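# Hook the hex nut out onto the tape strip

## Task

Use the hook pick (orange-brown handle, hooked tip) lying on the table to drag the hex nut out from among the spacers until the entire nut rests on the strip of tape. Avoid toppling or tilting the upright spacers; any left fallen or leaning at the end counts against you, though freeing the nut with some knocked over beats not freeing it. No gripper may still hold the nut at the end, so release it and move the arms away. Only a result that stays in place without the robot holding it counts.

## Robot and tools

Robot: two arms, left_arm and right_arm, each ending in a parallel two-finger gripper with a wrist camera (cam_left_wrist, cam_right_wrist, both 504x504). The names are labels only; they do not mean left or right in an image.

Frame: one shared scene frame for everything. Origin on the table surface midway between the arm bases, +z up, +x out over the table, left_arm sits toward +y. Positions are in metres, orientations are quaternions written w first (qw, qx, qy, qz). Reported hand positions can be slightly off, more so when an arm reaches far.

Gripper geometry: fingers extend along the gripper's own +z axis and close along its own y axis. The reported end_effector_position is the spot between the pads when closed, roughly 2 cm short of the fingertips; closing pushes the tips about 10 mm further along +z.

The 16-number row: used by both execute_actions and move. Always all 16 numbers, even if one arm is idle: left_arm x, y, z, qw, qx, qy, qz, opening, then right_arm x, y, z, qw, qx, qy, qz, opening. x, y, z and the quaternion are an absolute target pose for that gripper in the scene frame, not an offset. Opening is a scale from -1 (closed) to +1 (fully open, 0.084 m).

execute_actions(actions): actions is a list of actions; each action is a list of 1 to 15 rows; each row is applied for one control step of 1/30 s, and a short action repeats its final row until 15 steps are used. An empty list just returns state and images. Any target more than 0.6 m from the gripper's current position along any of that gripper's own axes makes the action refused for both arms; a malformed action or a failing first action rejects the whole call with no motion. Per control step the commanded pose is clipped to within 70 mm and 16 degrees of the measured pose, so far targets need several actions; after an action the arm only continues to its last clipped pose. Position wins over orientation when both cannot be met. To hold orientation, repeat the same quaternion you chose, not the drifting reported one.

move(target, speed, blocking): target is one 16-number row of absolute poses and openings. The gripper travels a straight line toward it; both arms finish together in 0.5 to 10 s (cut off at 10 s). speed is the path's top speed in m/s, 0.002 to 0.5, default 0.25; rotation is capped at twice that in rad/s. Opening is applied at the start. Paths do not avoid obstacles or the other arm, and grippers may lag, stray, or overshoot the speed, especially with a nearly straight arm. Faster contact hits harder, and aiming past a contact presses harder. The result adds a move: line with the outcome (done, off_target, moving, held, fault), any limits (paced = pose clipped; held = some steps blocked, after which the arm can surge) and each gripper's distance to its target. blocking=false returns after 0.5 s while the arm keeps going; then use wait(0) to check, or wait/stop, before sending new rows or moves.

wait(seconds): 0 to 10 s, arms keep their last command; returns early if a running move ends. stop(): brakes a running move (needs room; fingers continue). zoom_image(camera, region): region [x0, y0, x1, y1] in pixels of that camera's last image, origin top-left, at most 504 by 504. finished_scene(scene): pass the current scene number; irreversible, and the goal must already be achieved and stable. Replying without a tool call ends everything.

Results: a state line per arm gives position, quaternion and linear/angular velocities. Hand target lines show the pose the controller is now driving toward. grip_measured is the actual finger opening on the same -1..1 scale. A pose unreachable line means a clearance check altered or blocked that arm's command. Camera calibration (intrinsics, distortion, T_world_to_cam) is given per camera and reprinted when it changes; expect small errors.

Gripping: to hold something, command an opening clearly below grip_measured; lower means a firmer squeeze (about 24 N per pad max for objects up to ~6 cm). Closing fast can squeeze too hard. Re-sending the measured opening still grips lightly.

Limits and cautions: joint ranges per arm (rad) waist -6.283..6.283, shoulder -2.059..2.094, elbow -3.927..0.192, forearm roll -6.283..6.283, wrist pitch -1.693..3.142, wrist roll -6.283..6.283. Load limits (N m): waist 46.5, shoulder 46.5, elbow 27.9, forearm roll 27.9, wrist pitch 18.6, wrist roll 18.6; reaching one triggers a torque fault: the arm backs off, pauses 10 s and drops the rest of the call. Holding loads heats motors; MOTOR HOT appears at 65 °C, and at 80 °C an OVER-TEMPERATURE FAULT brakes that arm until cool. An arm that should stay still should get its same full pose and opening every call. The simulation keeps running while you compose replies, holding the last command. Never let the arms collide or push each other, never push anything off the table, and avoid drops, slams and forceful shoves. Occasional outside tugs on held parts or pushes on loose ones may occur. Quicker, smoother motion with less effort is preferred.

Typical order: locate the pick and nut with the cameras, grasp the pick by its handle, hook the nut and drag it gently onto the tape without brushing the spacers, set the pick down, open the gripper, retract both arms, confirm, then finish.

Each tool is called after "Request:" as name([rows], argument=value, ...), one row to a line, values as JSON.

## Session

Request:
execute_actions(actions=[])

Scene clock: 0.00 s.
left_arm: end_effector_position=(+0.3350, -0.3087, +0.1727) grip_measured=+1.00 end_effector_quat_wxyz=(+0.212, +0.714, +0.667, +0.017) end_effector_velocity=(-0.001, -0.000, +0.000) end_effector_angular_velocity=(+0.001, -0.000, -0.002) | right_arm: end_effector_position=(+0.1472, -0.5410, +0.2907) grip_measured=+1.00 end_effector_quat_wxyz=(+0.176, +0.902, -0.388, -0.063) end_effector_velocity=(+0.000, -0.000, +0.001) end_effector_angular_velocity=(-0.001, -0.002, -0.001)
Joint positions: left_arm=[-1.267  0.731 -1.884  0.254  0.777 -2.828  0.084] | right_arm=[-0.187 -0.764 -0.662 -0.34   1.589  0.513  0.084]
Joint velocities: left_arm=[-0.002 -0.    -0.     0.     0.001  0.     0.   ] | right_arm=[-0.001 -0.    -0.002 -0.     0.     0.     0.   ]
Motor temperatures (°C, as the motors report them): left_arm=[28 32 34 30 29 28] | right_arm=[33 28 34 26 26 30]
Hand target (left_arm): +0.335, -0.309, +0.173; +0.212, +0.714, +0.667, +0.017
Hand target (right_arm): +0.147, -0.541, +0.291; +0.176, +0.902, -0.388, -0.063

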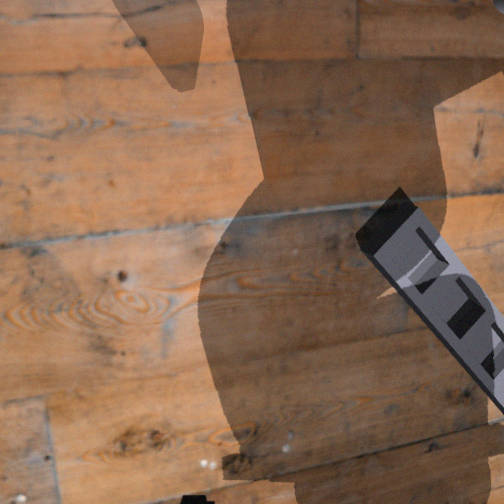

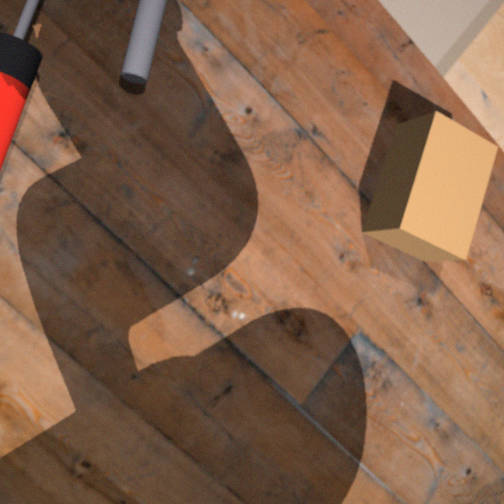

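Request:
move(target=[0.3,0.15,0.5,0,1,0,0,1,0.25,-0.35,0.5,0,1,0,0,1])

Scene clock: 3.87 s.
left_arm: end_effector_position=(+0.3014, +0.1503, +0.5001) grip_measured=+1.00 end_effector_quat_wxyz=(-0.001, +1.000, +0.001, -0.001) end_effector_velocity=(-0.000, +0.002, +0.003) end_effector_angular_velocity=(+0.001, +0.001, -0.006) | right_arm: end_effector_position=(+0.2498, -0.3500, +0.4996) grip_measured=+1.00 end_effector_quat_wxyz=(-0.000, +1.000, -0.001, +0.001) end_effector_velocity=(+0.000, +0.001, +0.000) end_effector_angular_velocity=(+0.001, +0.001, +0.002)
Joint positions: left_arm=[-0.74  -0.246 -1.693  0.     1.941 -0.652  0.084] | right_arm=[ 0.266 -0.424 -1.539 -0.     1.961  0.133  0.084]
Joint velocities: left_arm=[ 0.004  0.002 -0.012  0.     0.011  0.01   0.   ] | right_arm=[ 0.     0.003 -0.003  0.001  0.002 -0.001 -0.   ]
Motor temperatures (°C, as the motors report them): left_arm=[28 32 35 30 29 28] | right_arm=[33 28 35 26 26 30]
Hand target (left_arm): +0.301, +0.151, +0.500; -0.001, +1.000, +0.001, -0.001
Hand target (right_arm): +0.250, -0.350, +0.500; -0.000, +1.000, -0.001, +0.001
Off the commanded pose (left_arm): 0.001 m, 0 deg.
Off the commanded pose (right_arm): 0.000 m, 0 deg.
move: done
camera_calibration (this result's frames):
cam_left_wrist: T_world_to_cam=[[-0.00958076, -0.999902, -0.0102388, 0.191843], [-0.999766, 0.00977697, -0.0192889, 0.377824], [0.0193872, 0.0100516, -0.999762, 0.617094], [0, 0, 0, 1]] pos_world=[0.367609, 0.181927, 0.626199]
cam_right_wrist: T_world_to_cam=[[-0.00725103, -0.999902, 0.0119494, -0.326062], [-0.999966, 0.00720458, -0.00392553, 0.322852], [0.00383905, -0.0119775, -0.999921, 0.626975], [0, 0, 0, 1]] pos_world=[0.31807, -0.320847, 0.632089]

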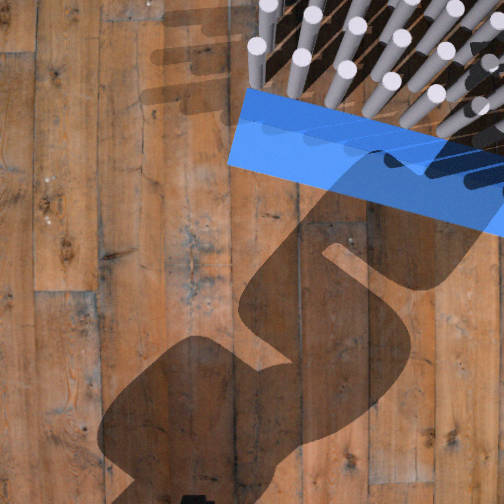

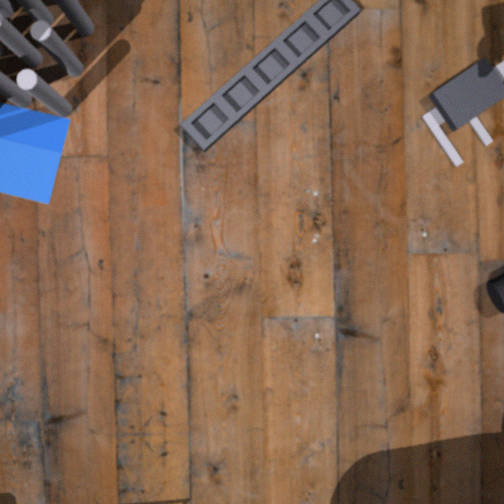

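Request:
move(target=[0.5,0.0,0.45,0,1,0,0,1,0.3,-0.6,0.5,0,1,0,0,1])

Request:
move(target=[0.45,0.5,0.5,0,1,0,0,1,0.55,-0.4,0.45,0,1,0,0,1])

Scene clock: 5.77 s.
left_arm: end_effector_position=(+0.4987, +0.0003, +0.4495) grip_measured=+1.00 end_effector_quat_wxyz=(+0.046, +0.997, +0.000, +0.061) end_effector_velocity=(+0.002, -0.001, -0.004) end_effector_angular_velocity=(+0.000, +0.002, +0.001) | right_arm: end_effector_position=(+0.2995, -0.5997, +0.5001) grip_measured=+1.00 end_effector_quat_wxyz=(+0.001, +1.000, +0.000, -0.001) end_effector_velocity=(+0.001, -0.002, -0.001) end_effector_angular_velocity=(+0.002, +0.003, -0.000)
Joint positions: left_arm=[-0.74   0.652 -2.699 -0.     1.894 -0.65   0.084] | right_arm=[-0.417 -0.063 -1.883 -0.002  1.946 -0.552  0.084]
Joint velocities: left_arm=[ 0.001  0.012 -0.008 -0.001 -0.002 -0.    -0.   ] | right_arm=[-0.002  0.008 -0.007  0.     0.003 -0.002  0.   ]
Motor temperatures (°C, as the motors report them): left_arm=[28 32 35 30 29 28] | right_arm=[33 28 35 26 26 30]
Hand target (left_arm): +0.499, +0.000, +0.449; +0.046, +0.997, +0.000, +0.061
Hand target (right_arm): +0.300, -0.600, +0.500; +0.000, +1.000, +0.000, -0.001
Off the commanded pose (left_arm): 0.001 m, 9 deg.
Off the commanded pose (right_arm): 0.001 m, 0 deg.
elbow stopped short (left arm): the move would have taken joint 3 (elbow) straighter than the controller allows; a more bent joint 3 avoids this.
move: off_target (left_arm)
camera_calibration (this result's frames):
cam_left_wrist: T_world_to_cam=[[-0.0165425, -0.996515, 0.0817542, 0.00540416], [-0.989765, 0.0047292, -0.142629, 0.625995], [0.141745, -0.0832769, -0.986394, 0.497181], [0, 0, 0, 1]] pos_world=[0.549205, 0.0438285, 0.579259]
cam_right_wrist: T_world_to_cam=[[-0.00552103, -0.999896, 0.0133036, -0.576645], [-0.999984, 0.00551014, -0.000855419, 0.371797], [0.000782025, -0.0133081, -0.999911, 0.624495], [0, 0, 0, 1]] pos_world=[0.36812, -0.570323, 0.632429]

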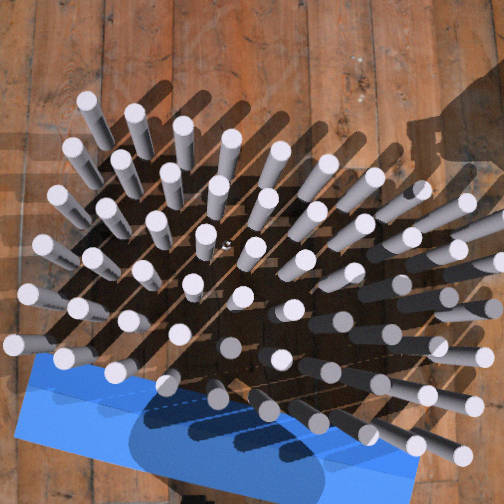

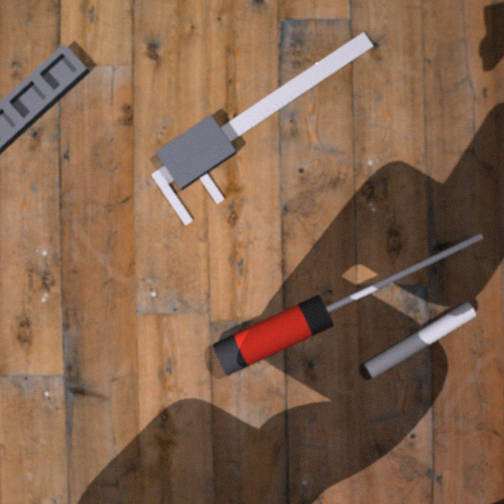

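Scene clock: 8.33 s.
left_arm: end_effector_position=(+0.4505, +0.5001, +0.5003) grip_measured=+1.00 end_effector_quat_wxyz=(-0.000, +1.000, -0.000, -0.001) end_effector_velocity=(-0.000, +0.003, +0.001) end_effector_angular_velocity=(-0.000, +0.002, +0.002) | right_arm: end_effector_position=(+0.5493, -0.4002, +0.4496) grip_measured=+1.00 end_effector_quat_wxyz=(+0.001, +0.998, -0.000, +0.068) end_effector_velocity=(+0.002, +0.002, -0.003) end_effector_angular_velocity=(+0.002, +0.003, +0.002)
Joint positions: left_arm=[ 0.222  0.141 -2.134  0.001  1.994  0.314  0.084] | right_arm=[ 0.114  0.649 -2.701  0.001  1.915 -0.019  0.084]
Joint velocities: left_arm=[ 0.006  0.011 -0.018  0.001  0.009  0.004 -0.   ] | right_arm=[ 0.003  0.005  0.001  0.002 -0.003  0.002  0.   ]
Motor temperatures (°C, as the motors report them): left_arm=[28 32 35 30 29 28] | right_arm=[33 28 35 26 26 30]
Hand target (left_arm): +0.450, +0.501, +0.500; -0.000, +1.000, -0.000, -0.001
Hand target (right_arm): +0.550, -0.400, +0.449; +0.001, +0.998, -0.000, +0.068
Off the commanded pose (left_arm): 0.001 m, 0 deg.
Off the commanded pose (right_arm): 0.001 m, 8 deg.
elbow stopped short (right arm): the move would have taken joint 3 (elbow) straighter than the controller allows; a more bent joint 3 avoids this.
move: off_target (right_arm)
camera_calibration (this result's frames):
cam_left_wrist: T_world_to_cam=[[-0.0132489, -0.99987, -0.0091916, 0.544194], [-0.999735, 0.0134188, -0.0186811, 0.521272], [0.018802, 0.00894166, -0.999783, 0.611774], [0, 0, 0, 1]] pos_world=[0.516841, 0.531658, 0.626382]
cam_right_wrist: T_world_to_cam=[[-0.00809423, -0.999882, 0.0130822, -0.373562], [-0.990343, 0.00620493, -0.138499, 0.677343], [0.138401, -0.014077, -0.990276, 0.496175], [0, 0, 0, 1]] pos_world=[0.599107, -0.370736, 0.590048]

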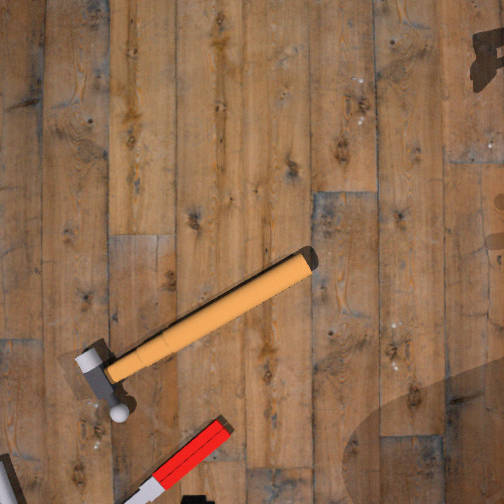

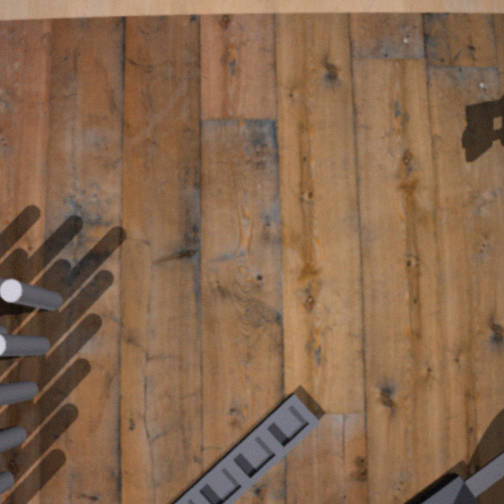

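Nut roughly (0.635,0.018). Find pick.

Request:
move(target=[0.15,0.65,0.5,0,1,0,0,1,0.03,-0.08,0.5,0,1,0,0,1])

Scene clock: 11.53 s.
left_arm: end_effector_position=(+0.1497, +0.6504, +0.5003) grip_measured=+1.00 end_effector_quat_wxyz=(+0.001, +1.000, -0.000, -0.001) end_effector_velocity=(-0.002, +0.001, +0.000) end_effector_angular_velocity=(+0.001, -0.000, +0.002) | right_arm: end_effector_position=(+0.0310, -0.0796, +0.5002) grip_measured=+1.00 end_effector_quat_wxyz=(-0.002, +1.000, -0.000, +0.001) end_effector_velocity=(-0.002, +0.002, +0.000) end_effector_angular_velocity=(-0.002, -0.001, +0.001)
Joint positions: left_arm=[ 1.066 -0.356 -1.597  0.001  1.955  1.157  0.084] | right_arm=[ 1.471 -0.355 -1.596  0.     1.946  1.337  0.084]
Joint velocities: left_arm=[ 0.006 -0.001 -0.    -0.     0.     0.004 -0.   ] | right_arm=[ 0.01   0.006 -0.006 -0.001  0.001  0.008 -0.   ]
Motor temperatures (°C, as the motors report them): left_arm=[28 32 36 30 29 28] | right_arm=[33 28 36 26 26 30]
Hand target (left_arm): +0.150, +0.650, +0.500; +0.001, +1.000, -0.000, -0.001
Hand target (right_arm): +0.031, -0.079, +0.500; -0.002, +1.000, +0.000, +0.000
Off the commanded pose (left_arm): 0.001 m, 0 deg.
Off the commanded pose (right_arm): 0.001 m, 0 deg.
move: done
camera_calibration (this result's frames):
cam_left_wrist: T_world_to_cam=[[-0.0129298, -0.999891, -0.0071272, 0.689405], [-0.999729, 0.013065, -0.0192588, 0.219085], [0.0193498, 0.00687626, -0.999789, 0.617315], [0, 0, 0, 1]] pos_world=[0.215995, 0.682223, 0.626318]
cam_right_wrist: T_world_to_cam=[[-0.00606192, -0.999952, 0.0076864, -0.0552698], [-0.999977, 0.00603821, -0.00310453, 0.101566], [0.00305797, -0.00770504, -0.999966, 0.632115], [0, 0, 0, 1]] pos_world=[0.0992955, -0.0510099, 0.632834]

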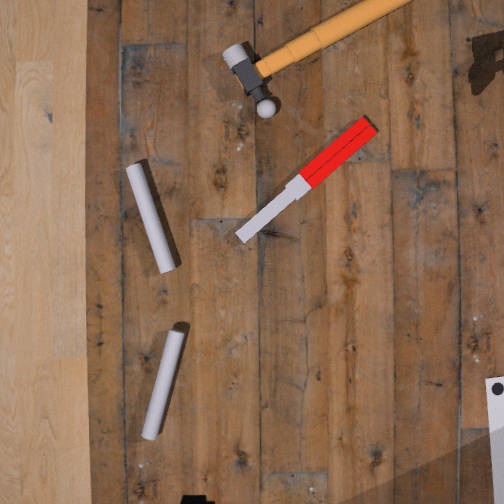

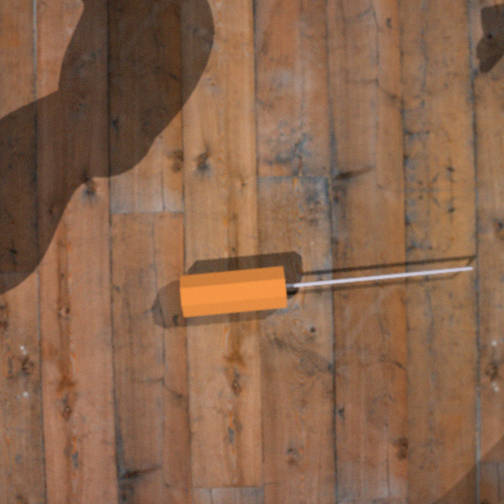

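Request:
move(target=[0.5,0.03,0.3,0,1,0,0,1,0.065,-0.025,0.12,0,0.743,-0.669,0,1])

Request:
move(target=[0.5,0.03,0.3,0,1,0,0,1,0.065,-0.025,0.03,0,0.743,-0.669,0,1], speed=0.08)

Request:
move(target=[0.5,0.03,0.3,0,1,0,0,1,0.065,-0.025,0.03,0,0.743,-0.669,0,-0.6])

action 0: the call puts the target (left_arm/x, left_arm/y, left_arm/z) 0.620 m from left_arm's end_effector_position in the last result along the gripper's own y axis as it stood there; a target may be at most 0.6 m away along each of those axes, so nothing of the call was run and nothing moved. Command a nearer target, and go on from there in a later call.

action 0: the call puts the target (left_arm/x, left_arm/y, left_arm/z) 0.620 m from left_arm's end_effector_position in the last result along the gripper's own y axis as it stood there; a target may be at most 0.6 m away along each of those axes, so nothing of the call was run and nothing moved. Command a nearer target, and go on from there in a later call.

action 0: the call puts the target (left_arm/x, left_arm/y, left_arm/z) 0.620 m from left_arm's end_effector_position in the last result along the gripper's own y axis as it stood there; a target may be at most 0.6 m away along each of those axes, so nothing of the call was run and nothing moved. Command a nearer target, and go on from there in a later call.

Request:
move(target=[0.5,0.06,0.3,0,1,0,0,1,0.065,-0.025,0.12,0,0.743,-0.669,0,1])

Request:
move(target=[0.53,0.0,0.3,0,1,0,0,1,0.065,-0.025,0.03,0,0.743,-0.669,0,1], speed=0.08)

Request:
move(target=[0.53,0.0,0.3,0,1,0,0,1,0.065,-0.025,0.03,0,0.743,-0.669,0,-0.6])

Scene clock: 16.13 s.
left_arm: end_effector_position=(+0.5000, +0.0592, +0.3000) grip_measured=+1.00 end_effector_quat_wxyz=(-0.001, +1.000, -0.001, +0.003) end_effector_velocity=(+0.001, -0.002, -0.003) end_effector_angular_velocity=(+0.005, +0.006, -0.002) | right_arm: end_effector_position=(+0.0649, -0.0240, +0.1203) grip_measured=+1.00 end_effector_quat_wxyz=(-0.000, +0.744, -0.668, -0.000) end_effector_velocity=(-0.000, -0.001, -0.002) end_effector_angular_velocity=(-0.003, +0.001, -0.003)
Joint positions: left_arm=[-0.657  0.312 -1.745  0.004  1.43  -0.566  0.084] | right_arm=[ 1.418 -0.167 -0.628  0.001  0.794  2.746  0.084]
Joint velocities: left_arm=[-0.003  0.014 -0.013  0.001  0.007 -0.001 -0.   ] | right_arm=[ 0.     0.004  0.001 -0.001 -0.002  0.003 -0.   ]
Motor temperatures (°C, as the motors report them): left_arm=[28 32 36 30 29 28] | right_arm=[33 28 36 26 26 30]
Hand target (left_arm): +0.500, +0.059, +0.300; -0.001, +1.000, -0.001, +0.002
Hand target (right_arm): +0.065, -0.024, +0.120; +0.000, +0.744, -0.668, -0.000
Off the commanded pose (left_arm): 0.001 m, 0 deg.
Off the commanded pose (right_arm): 0.001 m, 0 deg.
move: done
camera_calibration (this result's frames):
cam_left_wrist: T_world_to_cam=[[-0.0138462, -0.999846, -0.0107618, 0.102903], [-0.99956, 0.014123, -0.0260805, 0.575073], [0.0262285, 0.010396, -0.999602, 0.410695], [0, 0, 0, 1]] pos_world=[0.565473, 0.0904956, 0.426637]
cam_right_wrist: T_world_to_cam=[[-0.994738, -0.101698, 0.0123775, 0.0886854], [-0.101724, 0.994811, -0.00152541, 0.099203], [-0.0121582, -0.00277648, -0.999922, 0.253593], [0, 0, 0, 1]] pos_world=[0.101393, -0.088965, 0.252627]

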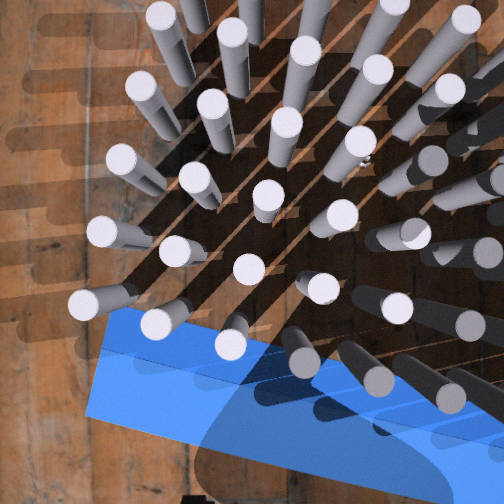

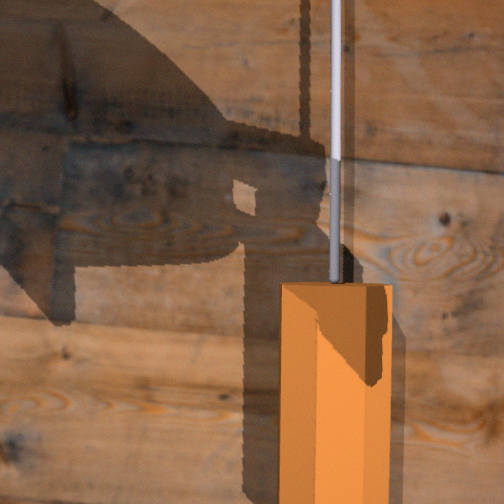

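Scene clock: 17.67 s.
left_arm: end_effector_position=(+0.5298, +0.0002, +0.3000) grip_measured=+1.00 end_effector_quat_wxyz=(+0.000, +1.000, +0.000, +0.000) end_effector_velocity=(+0.001, -0.001, +0.000) end_effector_angular_velocity=(+0.003, +0.003, +0.000) | right_arm: end_effector_position=(+0.0649, -0.0246, +0.0302) grip_measured=+1.00 end_effector_quat_wxyz=(-0.000, +0.743, -0.669, -0.000) end_effector_velocity=(+0.000, -0.002, -0.003) end_effector_angular_velocity=(-0.003, +0.001, -0.002)
Joint positions: left_arm=[-0.71   0.598 -2.174  0.     1.575 -0.62   0.084] | right_arm=[ 1.417  0.071 -0.563  0.001  0.491  2.748  0.084]
Joint velocities: left_arm=[-0.001  0.015 -0.025  0.     0.015 -0.001 -0.   ] | right_arm=[-0.002  0.006  0.002  0.    -0.005  0.    -0.   ]
Motor temperatures (°C, as the motors report them): left_arm=[28 32 36 30 29 28] | right_arm=[33 28 36 26 26 30]
Hand target (left_arm): +0.530, -0.000, +0.300; +0.000, +1.000, +0.000, +0.000
Hand target (right_arm): +0.065, -0.025, +0.030; +0.000, +0.743, -0.669, -0.000
Off the commanded pose (left_arm): 0.000 m, 0 deg.
Off the commanded pose (right_arm): 0.000 m, 0 deg.
move: done
camera_calibration (this result's frames):
cam_left_wrist: T_world_to_cam=[[-0.0118632, -0.999893, -0.00859866, 0.0426155], [-0.999693, 0.012047, -0.0216533, 0.604433], [0.0217546, 0.00833914, -0.999729, 0.412946], [0, 0, 0, 1]] pos_world=[0.59577, 0.0318857, 0.426288]
cam_right_wrist: T_world_to_cam=[[-0.994996, -0.0991471, 0.0123922, 0.0898092], [-0.0991703, 0.99507, -0.00126581, 0.099494], [-0.0122056, -0.00248841, -0.999922, 0.163519], [0, 0, 0, 1]] pos_world=[0.101222, -0.0896923, 0.162519]

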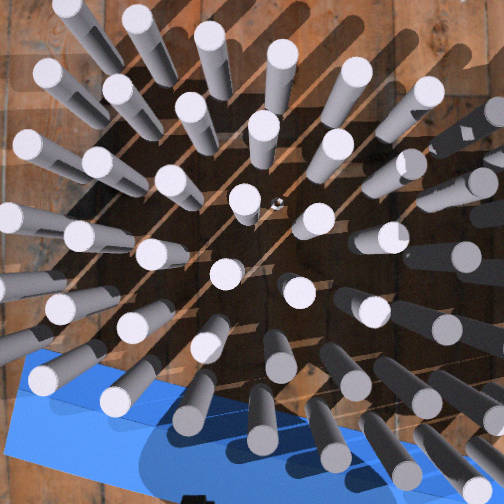

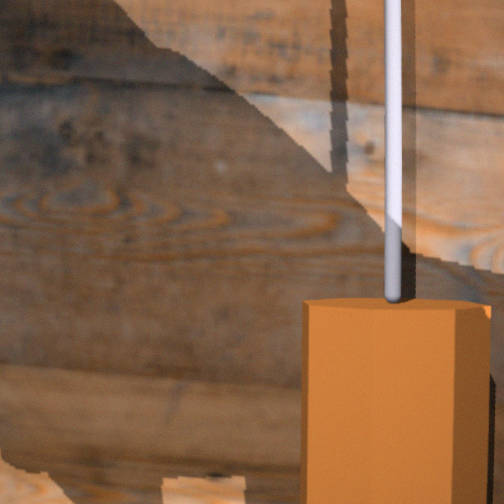

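Scene clock: 18.37 s.
left_arm: end_effector_position=(+0.5300, +0.0000, +0.3000) grip_measured=+1.00 end_effector_quat_wxyz=(+0.000, +1.000, +0.000, +0.000) end_effector_velocity=(+0.000, +0.000, +0.001) end_effector_angular_velocity=(-0.001, -0.000, +0.001) | right_arm: end_effector_position=(+0.0651, -0.0247, +0.0302) grip_measured=-0.19 end_effector_quat_wxyz=(-0.000, +0.743, -0.669, -0.000) end_effector_velocity=(+0.001, -0.000, -0.000) end_effector_angular_velocity=(+0.000, +0.000, -0.003)
Joint positions: left_arm=[-0.71   0.6   -2.178  0.     1.578 -0.62   0.084] | right_arm=[ 1.417  0.071 -0.562  0.     0.491  2.749  0.036]
Joint velocities: left_arm=[ 0.001 -0.    -0.001 -0.001  0.     0.    -0.   ] | right_arm=[-0.002  0.     0.001  0.    -0.001  0.     0.   ]
Motor temperatures (°C, as the motors report them): left_arm=[28 32 36 30 29 28] | right_arm=[33 28 36 26 26 30]
Hand target (left_arm): +0.530, +0.000, +0.300; +0.000, +1.000, +0.000, +0.000
Hand target (right_arm): +0.065, -0.025, +0.030; +0.000, +0.743, -0.669, -0.000
Off the commanded pose (left_arm): 0.000 m, 0 deg.
Off the commanded pose (right_arm): 0.000 m, 0 deg.
move: done
camera_calibration (this result's frames):
cam_left_wrist: T_world_to_cam=[[-0.0124514, -0.999882, -0.00902575, 0.0428954], [-0.999702, 0.0126378, -0.0209034, 0.604383], [0.021015, 0.00876278, -0.999741, 0.413301], [0, 0, 0, 1]] pos_world=[0.596051, 0.0316306, 0.426214]
cam_right_wrist: T_world_to_cam=[[-0.995044, -0.0987253, 0.0118223, 0.0899461], [-0.0987493, 0.995111, -0.00145965, 0.0996613], [-0.0116204, -0.00261986, -0.999929, 0.163486], [0, 0, 0, 1]] pos_world=[0.101242, -0.0898658, 0.162556]

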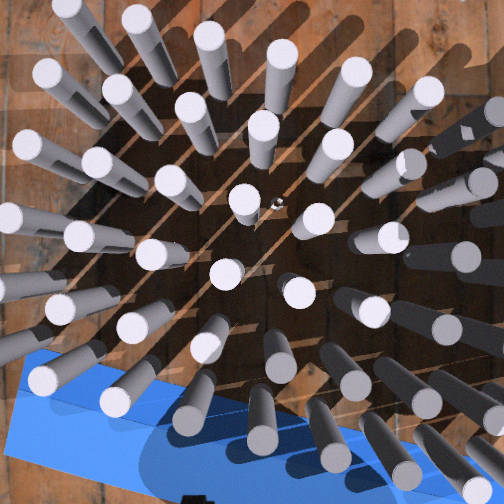

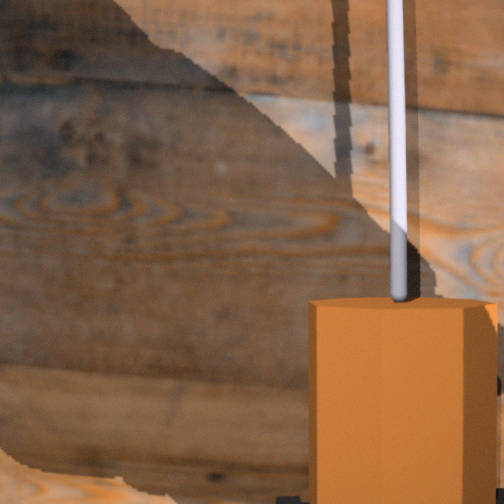

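Request:
move(target=[0.53,0.0,0.3,0,1,0,0,1,0.1,-0.025,0.06,0,0.743,-0.669,0,-0.6], speed=0.1)

Request:
move(target=[0.45,0.1,0.22,0,1,0,0,1,0.248,0.118,0.045,0,0.992,-0.126,0,-0.6])

Request:
zoom_image(camera="cam_left_wrist", region=[250,220,500,470])

Scene clock: 19.87 s.
left_arm: end_effector_position=(+0.5300, +0.0000, +0.3000) grip_measured=+1.00 end_effector_quat_wxyz=(-0.000, +1.000, +0.000, -0.000) end_effector_velocity=(-0.000, -0.000, -0.000) end_effector_angular_velocity=(+0.000, +0.001, -0.001) | right_arm: end_effector_position=(+0.0998, -0.0253, +0.0597) grip_measured=-0.19 end_effector_quat_wxyz=(+0.000, +0.743, -0.669, +0.000) end_effector_velocity=(+0.003, +0.000, +0.002) end_effector_angular_velocity=(+0.001, +0.000, -0.001)
Joint positions: left_arm=[-0.71   0.601 -2.179  0.     1.578 -0.62   0.084] | right_arm=[ 1.331  0.015 -0.613 -0.001  0.599  2.664  0.036]
Joint velocities: left_arm=[-0.001  0.    -0.    -0.     0.     0.    -0.   ] | right_arm=[-0.006 -0.003 -0.005  0.001  0.007 -0.006 -0.   ]
Motor temperatures (°C, as the motors report them): left_arm=[28 32 37 30 29 28] | right_arm=[33 28 36 26 26 30]
Hand target (left_arm): +0.530, +0.000, +0.300; +0.000, +1.000, +0.000, +0.000
Hand target (right_arm): +0.100, -0.025, +0.060; -0.000, +0.743, -0.669, +0.000
Off the commanded pose (left_arm): 0.000 m, 0 deg.
Off the commanded pose (right_arm): 0.001 m, 0 deg.
move: done
camera_calibration (this result's frames):
cam_left_wrist: T_world_to_cam=[[-0.0124686, -0.999881, -0.00904339, 0.0429053], [-0.999702, 0.0126552, -0.0208761, 0.604378], [0.0209881, 0.0087804, -0.999741, 0.413309], [0, 0, 0, 1]] pos_world=[0.596058, 0.0316226, 0.426207]
cam_right_wrist: T_world_to_cam=[[-0.995052, -0.0986297, 0.012003, 0.12411], [-0.0986721, 0.995115, -0.00299515, 0.103816], [-0.0116489, -0.00416469, -0.999923, 0.193328], [0, 0, 0, 1]] pos_world=[0.135992, -0.0902632, 0.192135]

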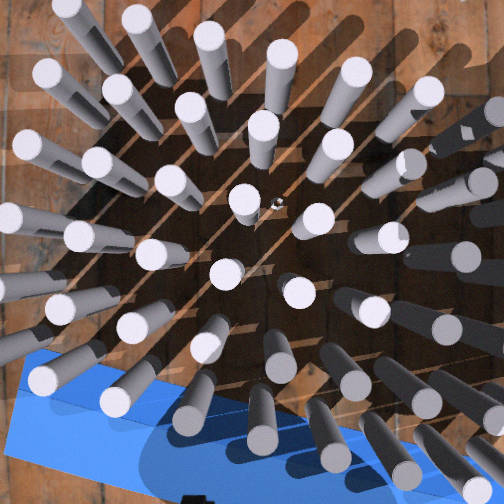

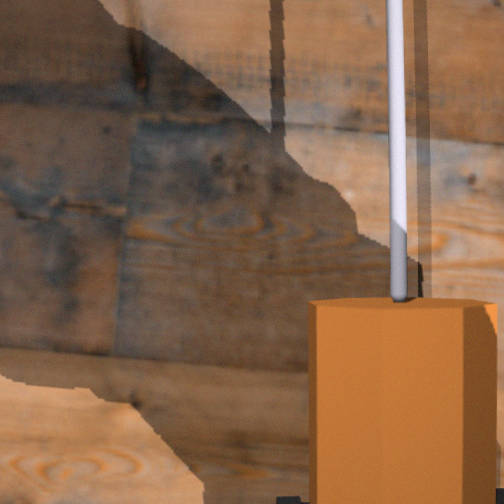

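Scene clock: 22.77 s.
left_arm: end_effector_position=(+0.4502, +0.0999, +0.2203) grip_measured=+1.00 end_effector_quat_wxyz=(+0.000, +1.000, -0.001, -0.000) end_effector_velocity=(-0.001, +0.001, -0.001) end_effector_angular_velocity=(-0.000, +0.000, +0.000) | right_arm: end_effector_position=(+0.2480, +0.1176, +0.0451) grip_measured=-0.19 end_effector_quat_wxyz=(+0.000, +0.992, -0.127, +0.000) end_effector_velocity=(+0.000, +0.001, -0.000) end_effector_angular_velocity=(-0.002, +0.003, +0.009)
Joint positions: left_arm=[-0.64   0.1   -1.239 -0.     1.139 -0.548  0.084] | right_arm=[ 1.184  0.596 -1.419 -0.001  0.823  1.305  0.036]
Joint velocities: left_arm=[ 0.001 -0.003  0.005 -0.    -0.002  0.001  0.   ] | right_arm=[ 0.001  0.006 -0.011  0.002  0.007 -0.01  -0.   ]
Motor temperatures (°C, as the motors report them): left_arm=[28 32 37 30 29 28] | right_arm=[33 28 37 26 26 30]
Hand target (left_arm): +0.450, +0.100, +0.220; +0.000, +1.000, -0.001, -0.000
Hand target (right_arm): +0.248, +0.118, +0.045; +0.000, +0.992, -0.126, +0.000
Off the commanded pose (left_arm): 0.000 m, 0 deg.
Off the commanded pose (right_arm): 0.000 m, 0 deg.
move: done
camera_calibration (this result's frames):
cam_left_wrist: T_world_to_cam=[[-0.0139456, -0.999864, -0.00881989, 0.141694], [-0.999688, 0.0141249, -0.0206092, 0.5215], [0.020731, 0.00852973, -0.999749, 0.334601], [0, 0, 0, 1]] pos_world=[0.516376, 0.131454, 0.346515]
cam_right_wrist: T_world_to_cam=[[-0.256748, -0.966401, 0.012233, 0.204749], [-0.966478, 0.256731, -0.00297232, 0.278203], [-0.000268133, -0.0125861, -0.999921, 0.179232], [0, 0, 0, 1]] pos_world=[0.321495, 0.128702, 0.17754]

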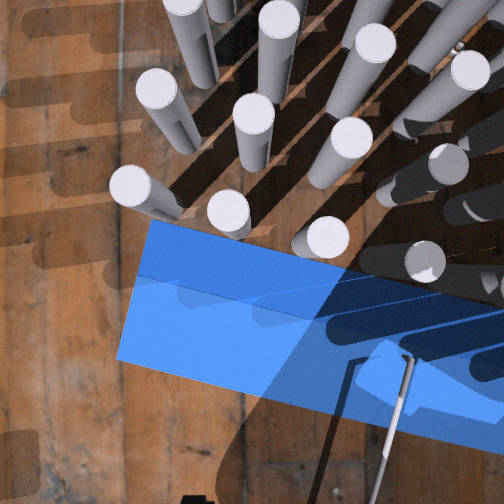

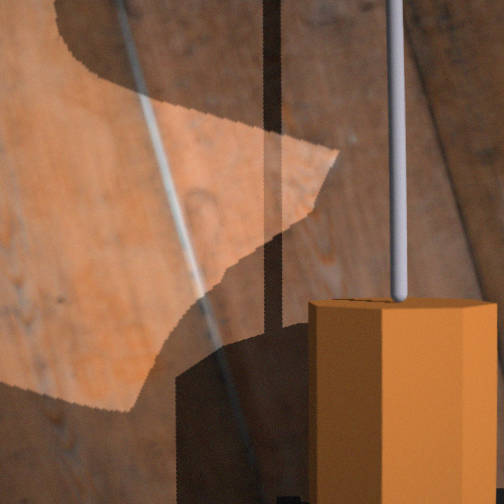

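Region (250, 220, 500, 470) of cam_left_wrist's 504x504 image, scaled by 2.016, with more detail than that image has.

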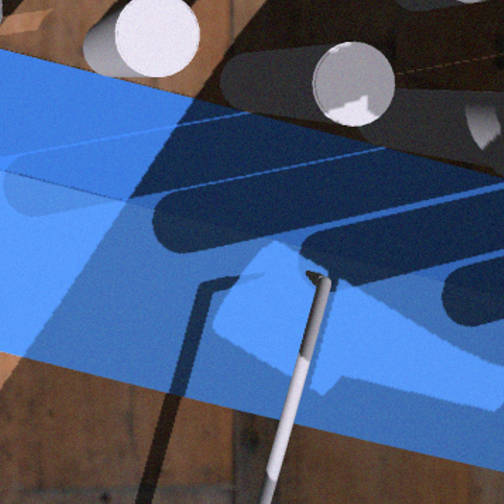

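Request:
move(target=[0.56,-0.012,0.25,0,1,0,0,1,0.30,0.1105,0.045,0,0.992,-0.126,0,-0.6], speed=0.12)

Request:
move(target=[0.56,-0.012,0.25,0,1,0,0,1,0.365,0.0937,0.045,0,0.992,-0.126,0,-0.6], speed=0.06)

Scene clock: 25.07 s.
left_arm: end_effector_position=(+0.5596, -0.0119, +0.2498) grip_measured=+1.00 end_effector_quat_wxyz=(+0.000, +1.000, +0.001, +0.001) end_effector_velocity=(+0.001, -0.002, +0.001) end_effector_angular_velocity=(+0.007, +0.011, +0.000) | right_arm: end_effector_position=(+0.3000, +0.1104, +0.0450) grip_measured=-0.19 end_effector_quat_wxyz=(+0.000, +0.992, -0.126, +0.000) end_effector_velocity=(-0.000, +0.000, +0.000) end_effector_angular_velocity=(-0.000, +0.000, +0.000)
Joint positions: left_arm=[-0.698  0.741 -2.261  0.     1.519 -0.61   0.084] | right_arm=[ 1.103  0.665 -1.536 -0.     0.871  1.222  0.036]
Joint velocities: left_arm=[-0.001  0.043 -0.078 -0.001  0.048 -0.001 -0.   ] | right_arm=[ 0.     0.001 -0.001  0.     0.001 -0.001 -0.   ]
Motor temperatures (°C, as the motors report them): left_arm=[28 32 37 30 29 28] | right_arm=[33 29 37 26 26 30]
Hand target (left_arm): +0.560, -0.012, +0.250; -0.000, +1.000, +0.001, +0.000
Hand target (right_arm): +0.300, +0.110, +0.045; +0.000, +0.992, -0.126, +0.000
Off the commanded pose (left_arm): 0.000 m, 0 deg.
Off the commanded pose (right_arm): 0.000 m, 0 deg.
move: done
camera_calibration (this result's frames):
cam_left_wrist: T_world_to_cam=[[-0.0111573, -0.999903, -0.00828373, 0.0300374], [-0.99968, 0.011342, -0.0225904, 0.633467], [0.0226822, 0.00802904, -0.99971, 0.361595], [0, 0, 0, 1]] pos_world=[0.625398, 0.0199465, 0.376049]
cam_right_wrist: T_world_to_cam=[[-0.255682, -0.966683, 0.012278, 0.210903], [-0.966761, 0.255673, -0.00228832, 0.330455], [-0.000927085, -0.012455, -0.999922, 0.179275], [0, 0, 0, 1]] pos_world=[0.373561, 0.12162, 0.177427]

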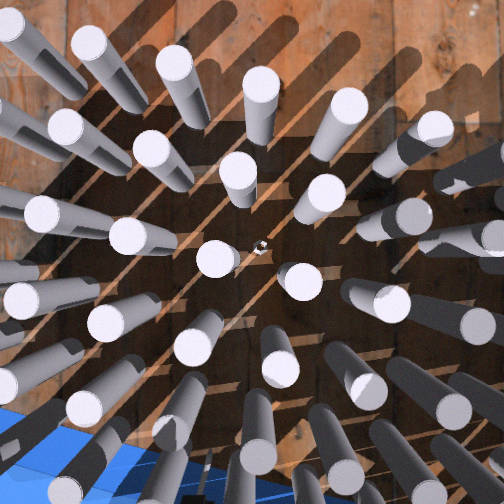

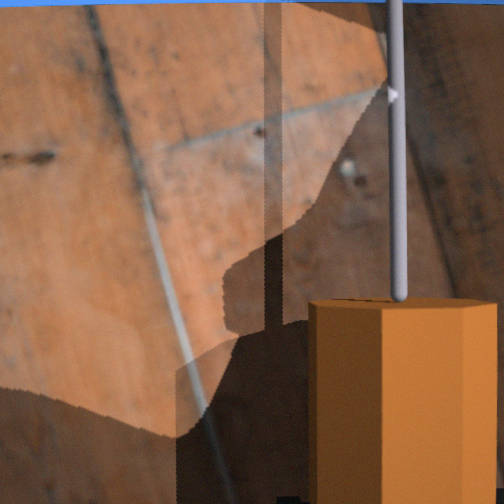

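Scene clock: 26.53 s.
left_arm: end_effector_position=(+0.5600, -0.0120, +0.2500) grip_measured=+1.00 end_effector_quat_wxyz=(+0.000, +1.000, +0.000, +0.000) end_effector_velocity=(-0.000, -0.001, -0.000) end_effector_angular_velocity=(-0.000, +0.000, -0.001) | right_arm: end_effector_position=(+0.3647, +0.0937, +0.0450) grip_measured=-0.19 end_effector_quat_wxyz=(+0.000, +0.992, -0.126, +0.000) end_effector_velocity=(+0.002, +0.001, +0.001) end_effector_angular_velocity=(+0.000, -0.001, +0.002)
Joint positions: left_arm=[-0.698  0.748 -2.274  0.     1.526 -0.608  0.084] | right_arm=[ 1.004  0.755 -1.69  -0.     0.935  1.123  0.036]
Joint velocities: left_arm=[-0.001  0.001 -0.001 -0.    -0.     0.    -0.   ] | right_arm=[-0.001  0.004 -0.009 -0.     0.004 -0.003 -0.   ]
Motor temperatures (°C, as the motors report them): left_arm=[28 33 37 30 29 28] | right_arm=[33 29 37 26 26 30]
Hand target (left_arm): +0.560, -0.012, +0.250; +0.000, +1.000, +0.000, +0.000
Hand target (right_arm): +0.365, +0.094, +0.045; +0.000, +0.992, -0.126, +0.000
Off the commanded pose (left_arm): 0.000 m, 0 deg.
Off the commanded pose (right_arm): 0.000 m, 0 deg.
move: done
camera_calibration (this result's frames):
cam_left_wrist: T_world_to_cam=[[-0.0124458, -0.999882, -0.00903681, 0.0308171], [-0.999702, 0.0126323, -0.0208881, 0.633476], [0.0209998, 0.00877415, -0.999741, 0.36279], [0, 0, 0, 1]] pos_world=[0.626053, 0.019628, 0.376207]
cam_right_wrist: T_world_to_cam=[[-0.255614, -0.9667, 0.0123314, 0.211235], [-0.966779, 0.255605, -0.00232572, 0.397333], [-0.000903699, -0.0125162, -0.999921, 0.17912], [0, 0, 0, 1]] pos_world=[0.438289, 0.104883, 0.177425]

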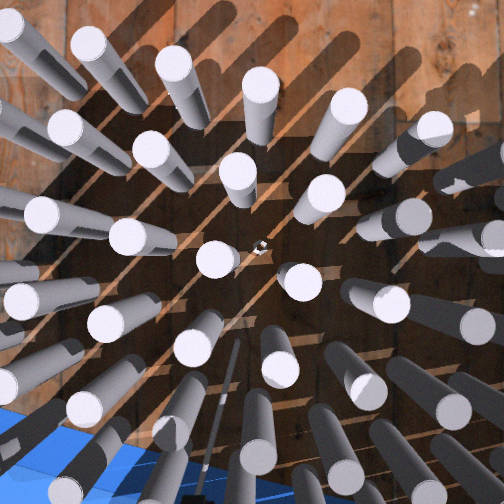

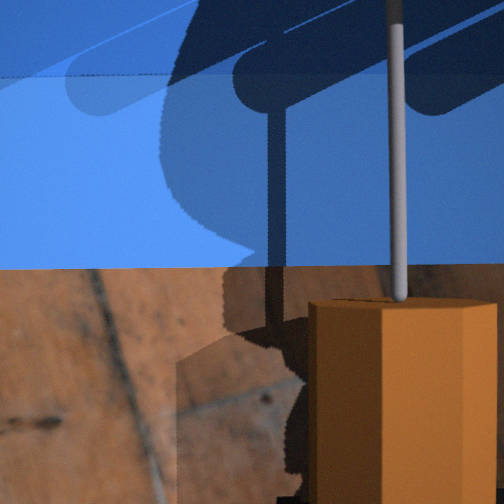

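Request:
move(target=[0.56,-0.012,0.25,0,1,0,0,1,0.415,0.081,0.042,0,0.992,-0.126,0,-0.6], speed=0.05)

Request:
zoom_image(camera="cam_left_wrist", region=[210,200,310,300])

Scene clock: 28.27 s.
left_arm: end_effector_position=(+0.5600, -0.0120, +0.2500) grip_measured=+1.00 end_effector_quat_wxyz=(+0.000, +1.000, +0.000, +0.000) end_effector_velocity=(+0.000, +0.000, -0.000) end_effector_angular_velocity=(+0.001, +0.000, +0.000) | right_arm: end_effector_position=(+0.4147, +0.0810, +0.0421) grip_measured=-0.19 end_effector_quat_wxyz=(+0.000, +0.992, -0.126, +0.000) end_effector_velocity=(+0.003, +0.000, +0.001) end_effector_angular_velocity=(+0.002, -0.001, +0.001)
Joint positions: left_arm=[-0.698  0.748 -2.274  0.     1.526 -0.608  0.084] | right_arm=[ 0.933  0.854 -1.853 -0.     0.999  1.052  0.036]
Joint velocities: left_arm=[ 0.  0. -0.  0.  0.  0.  0.] | right_arm=[-0.002  0.005 -0.012  0.     0.005 -0.003  0.   ]
Motor temperatures (°C, as the motors report them): left_arm=[28 33 38 30 29 28] | right_arm=[33 29 37 26 26 30]
Hand target (left_arm): +0.560, -0.012, +0.250; +0.000, +1.000, +0.000, +0.000
Hand target (right_arm): +0.415, +0.081, +0.042; +0.000, +0.992, -0.126, +0.000
Off the commanded pose (left_arm): 0.000 m, 0 deg.
Off the commanded pose (right_arm): 0.000 m, 0 deg.
move: done
camera_calibration (this result's frames):
cam_left_wrist: T_world_to_cam=[[-0.0124684, -0.999881, -0.0090433, 0.0308284], [-0.999702, 0.0126549, -0.0208763, 0.633477], [0.0209882, 0.00878032, -0.999741, 0.362798], [0, 0, 0, 1]] pos_world=[0.626058, 0.0196227, 0.376208]
cam_right_wrist: T_world_to_cam=[[-0.255649, -0.966693, 0.0122039, 0.211822], [-0.966769, 0.25564, -0.00230468, 0.448919], [-0.000891892, -0.0123876, -0.999923, 0.176026], [0, 0, 0, 1]] pos_world=[0.48831, 0.0921854, 0.174462]

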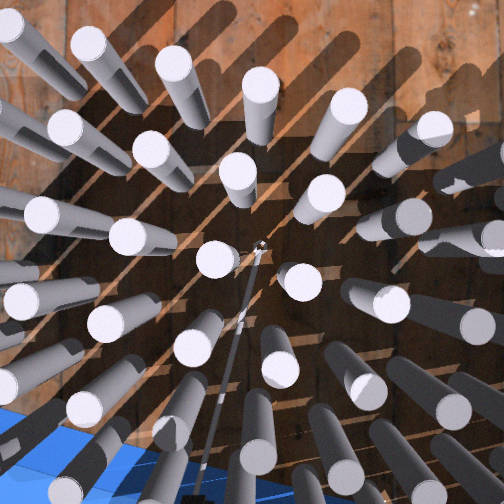

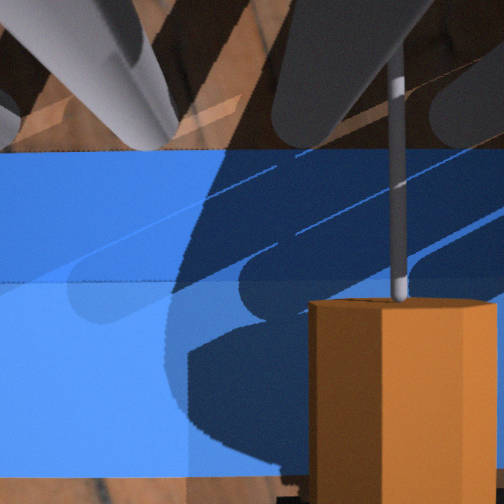

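Region (210, 200, 310, 300) of cam_left_wrist's 504x504 image, scaled by 5.040, with more detail than that image has.

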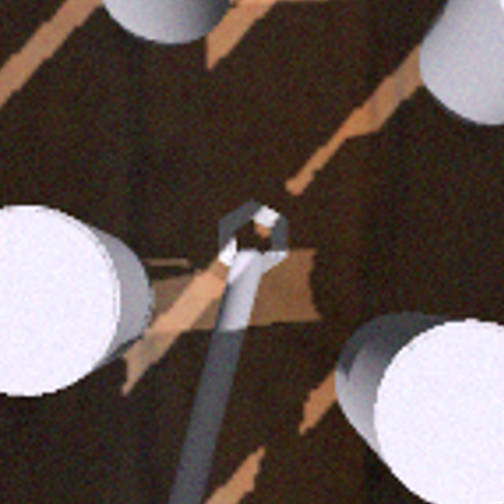

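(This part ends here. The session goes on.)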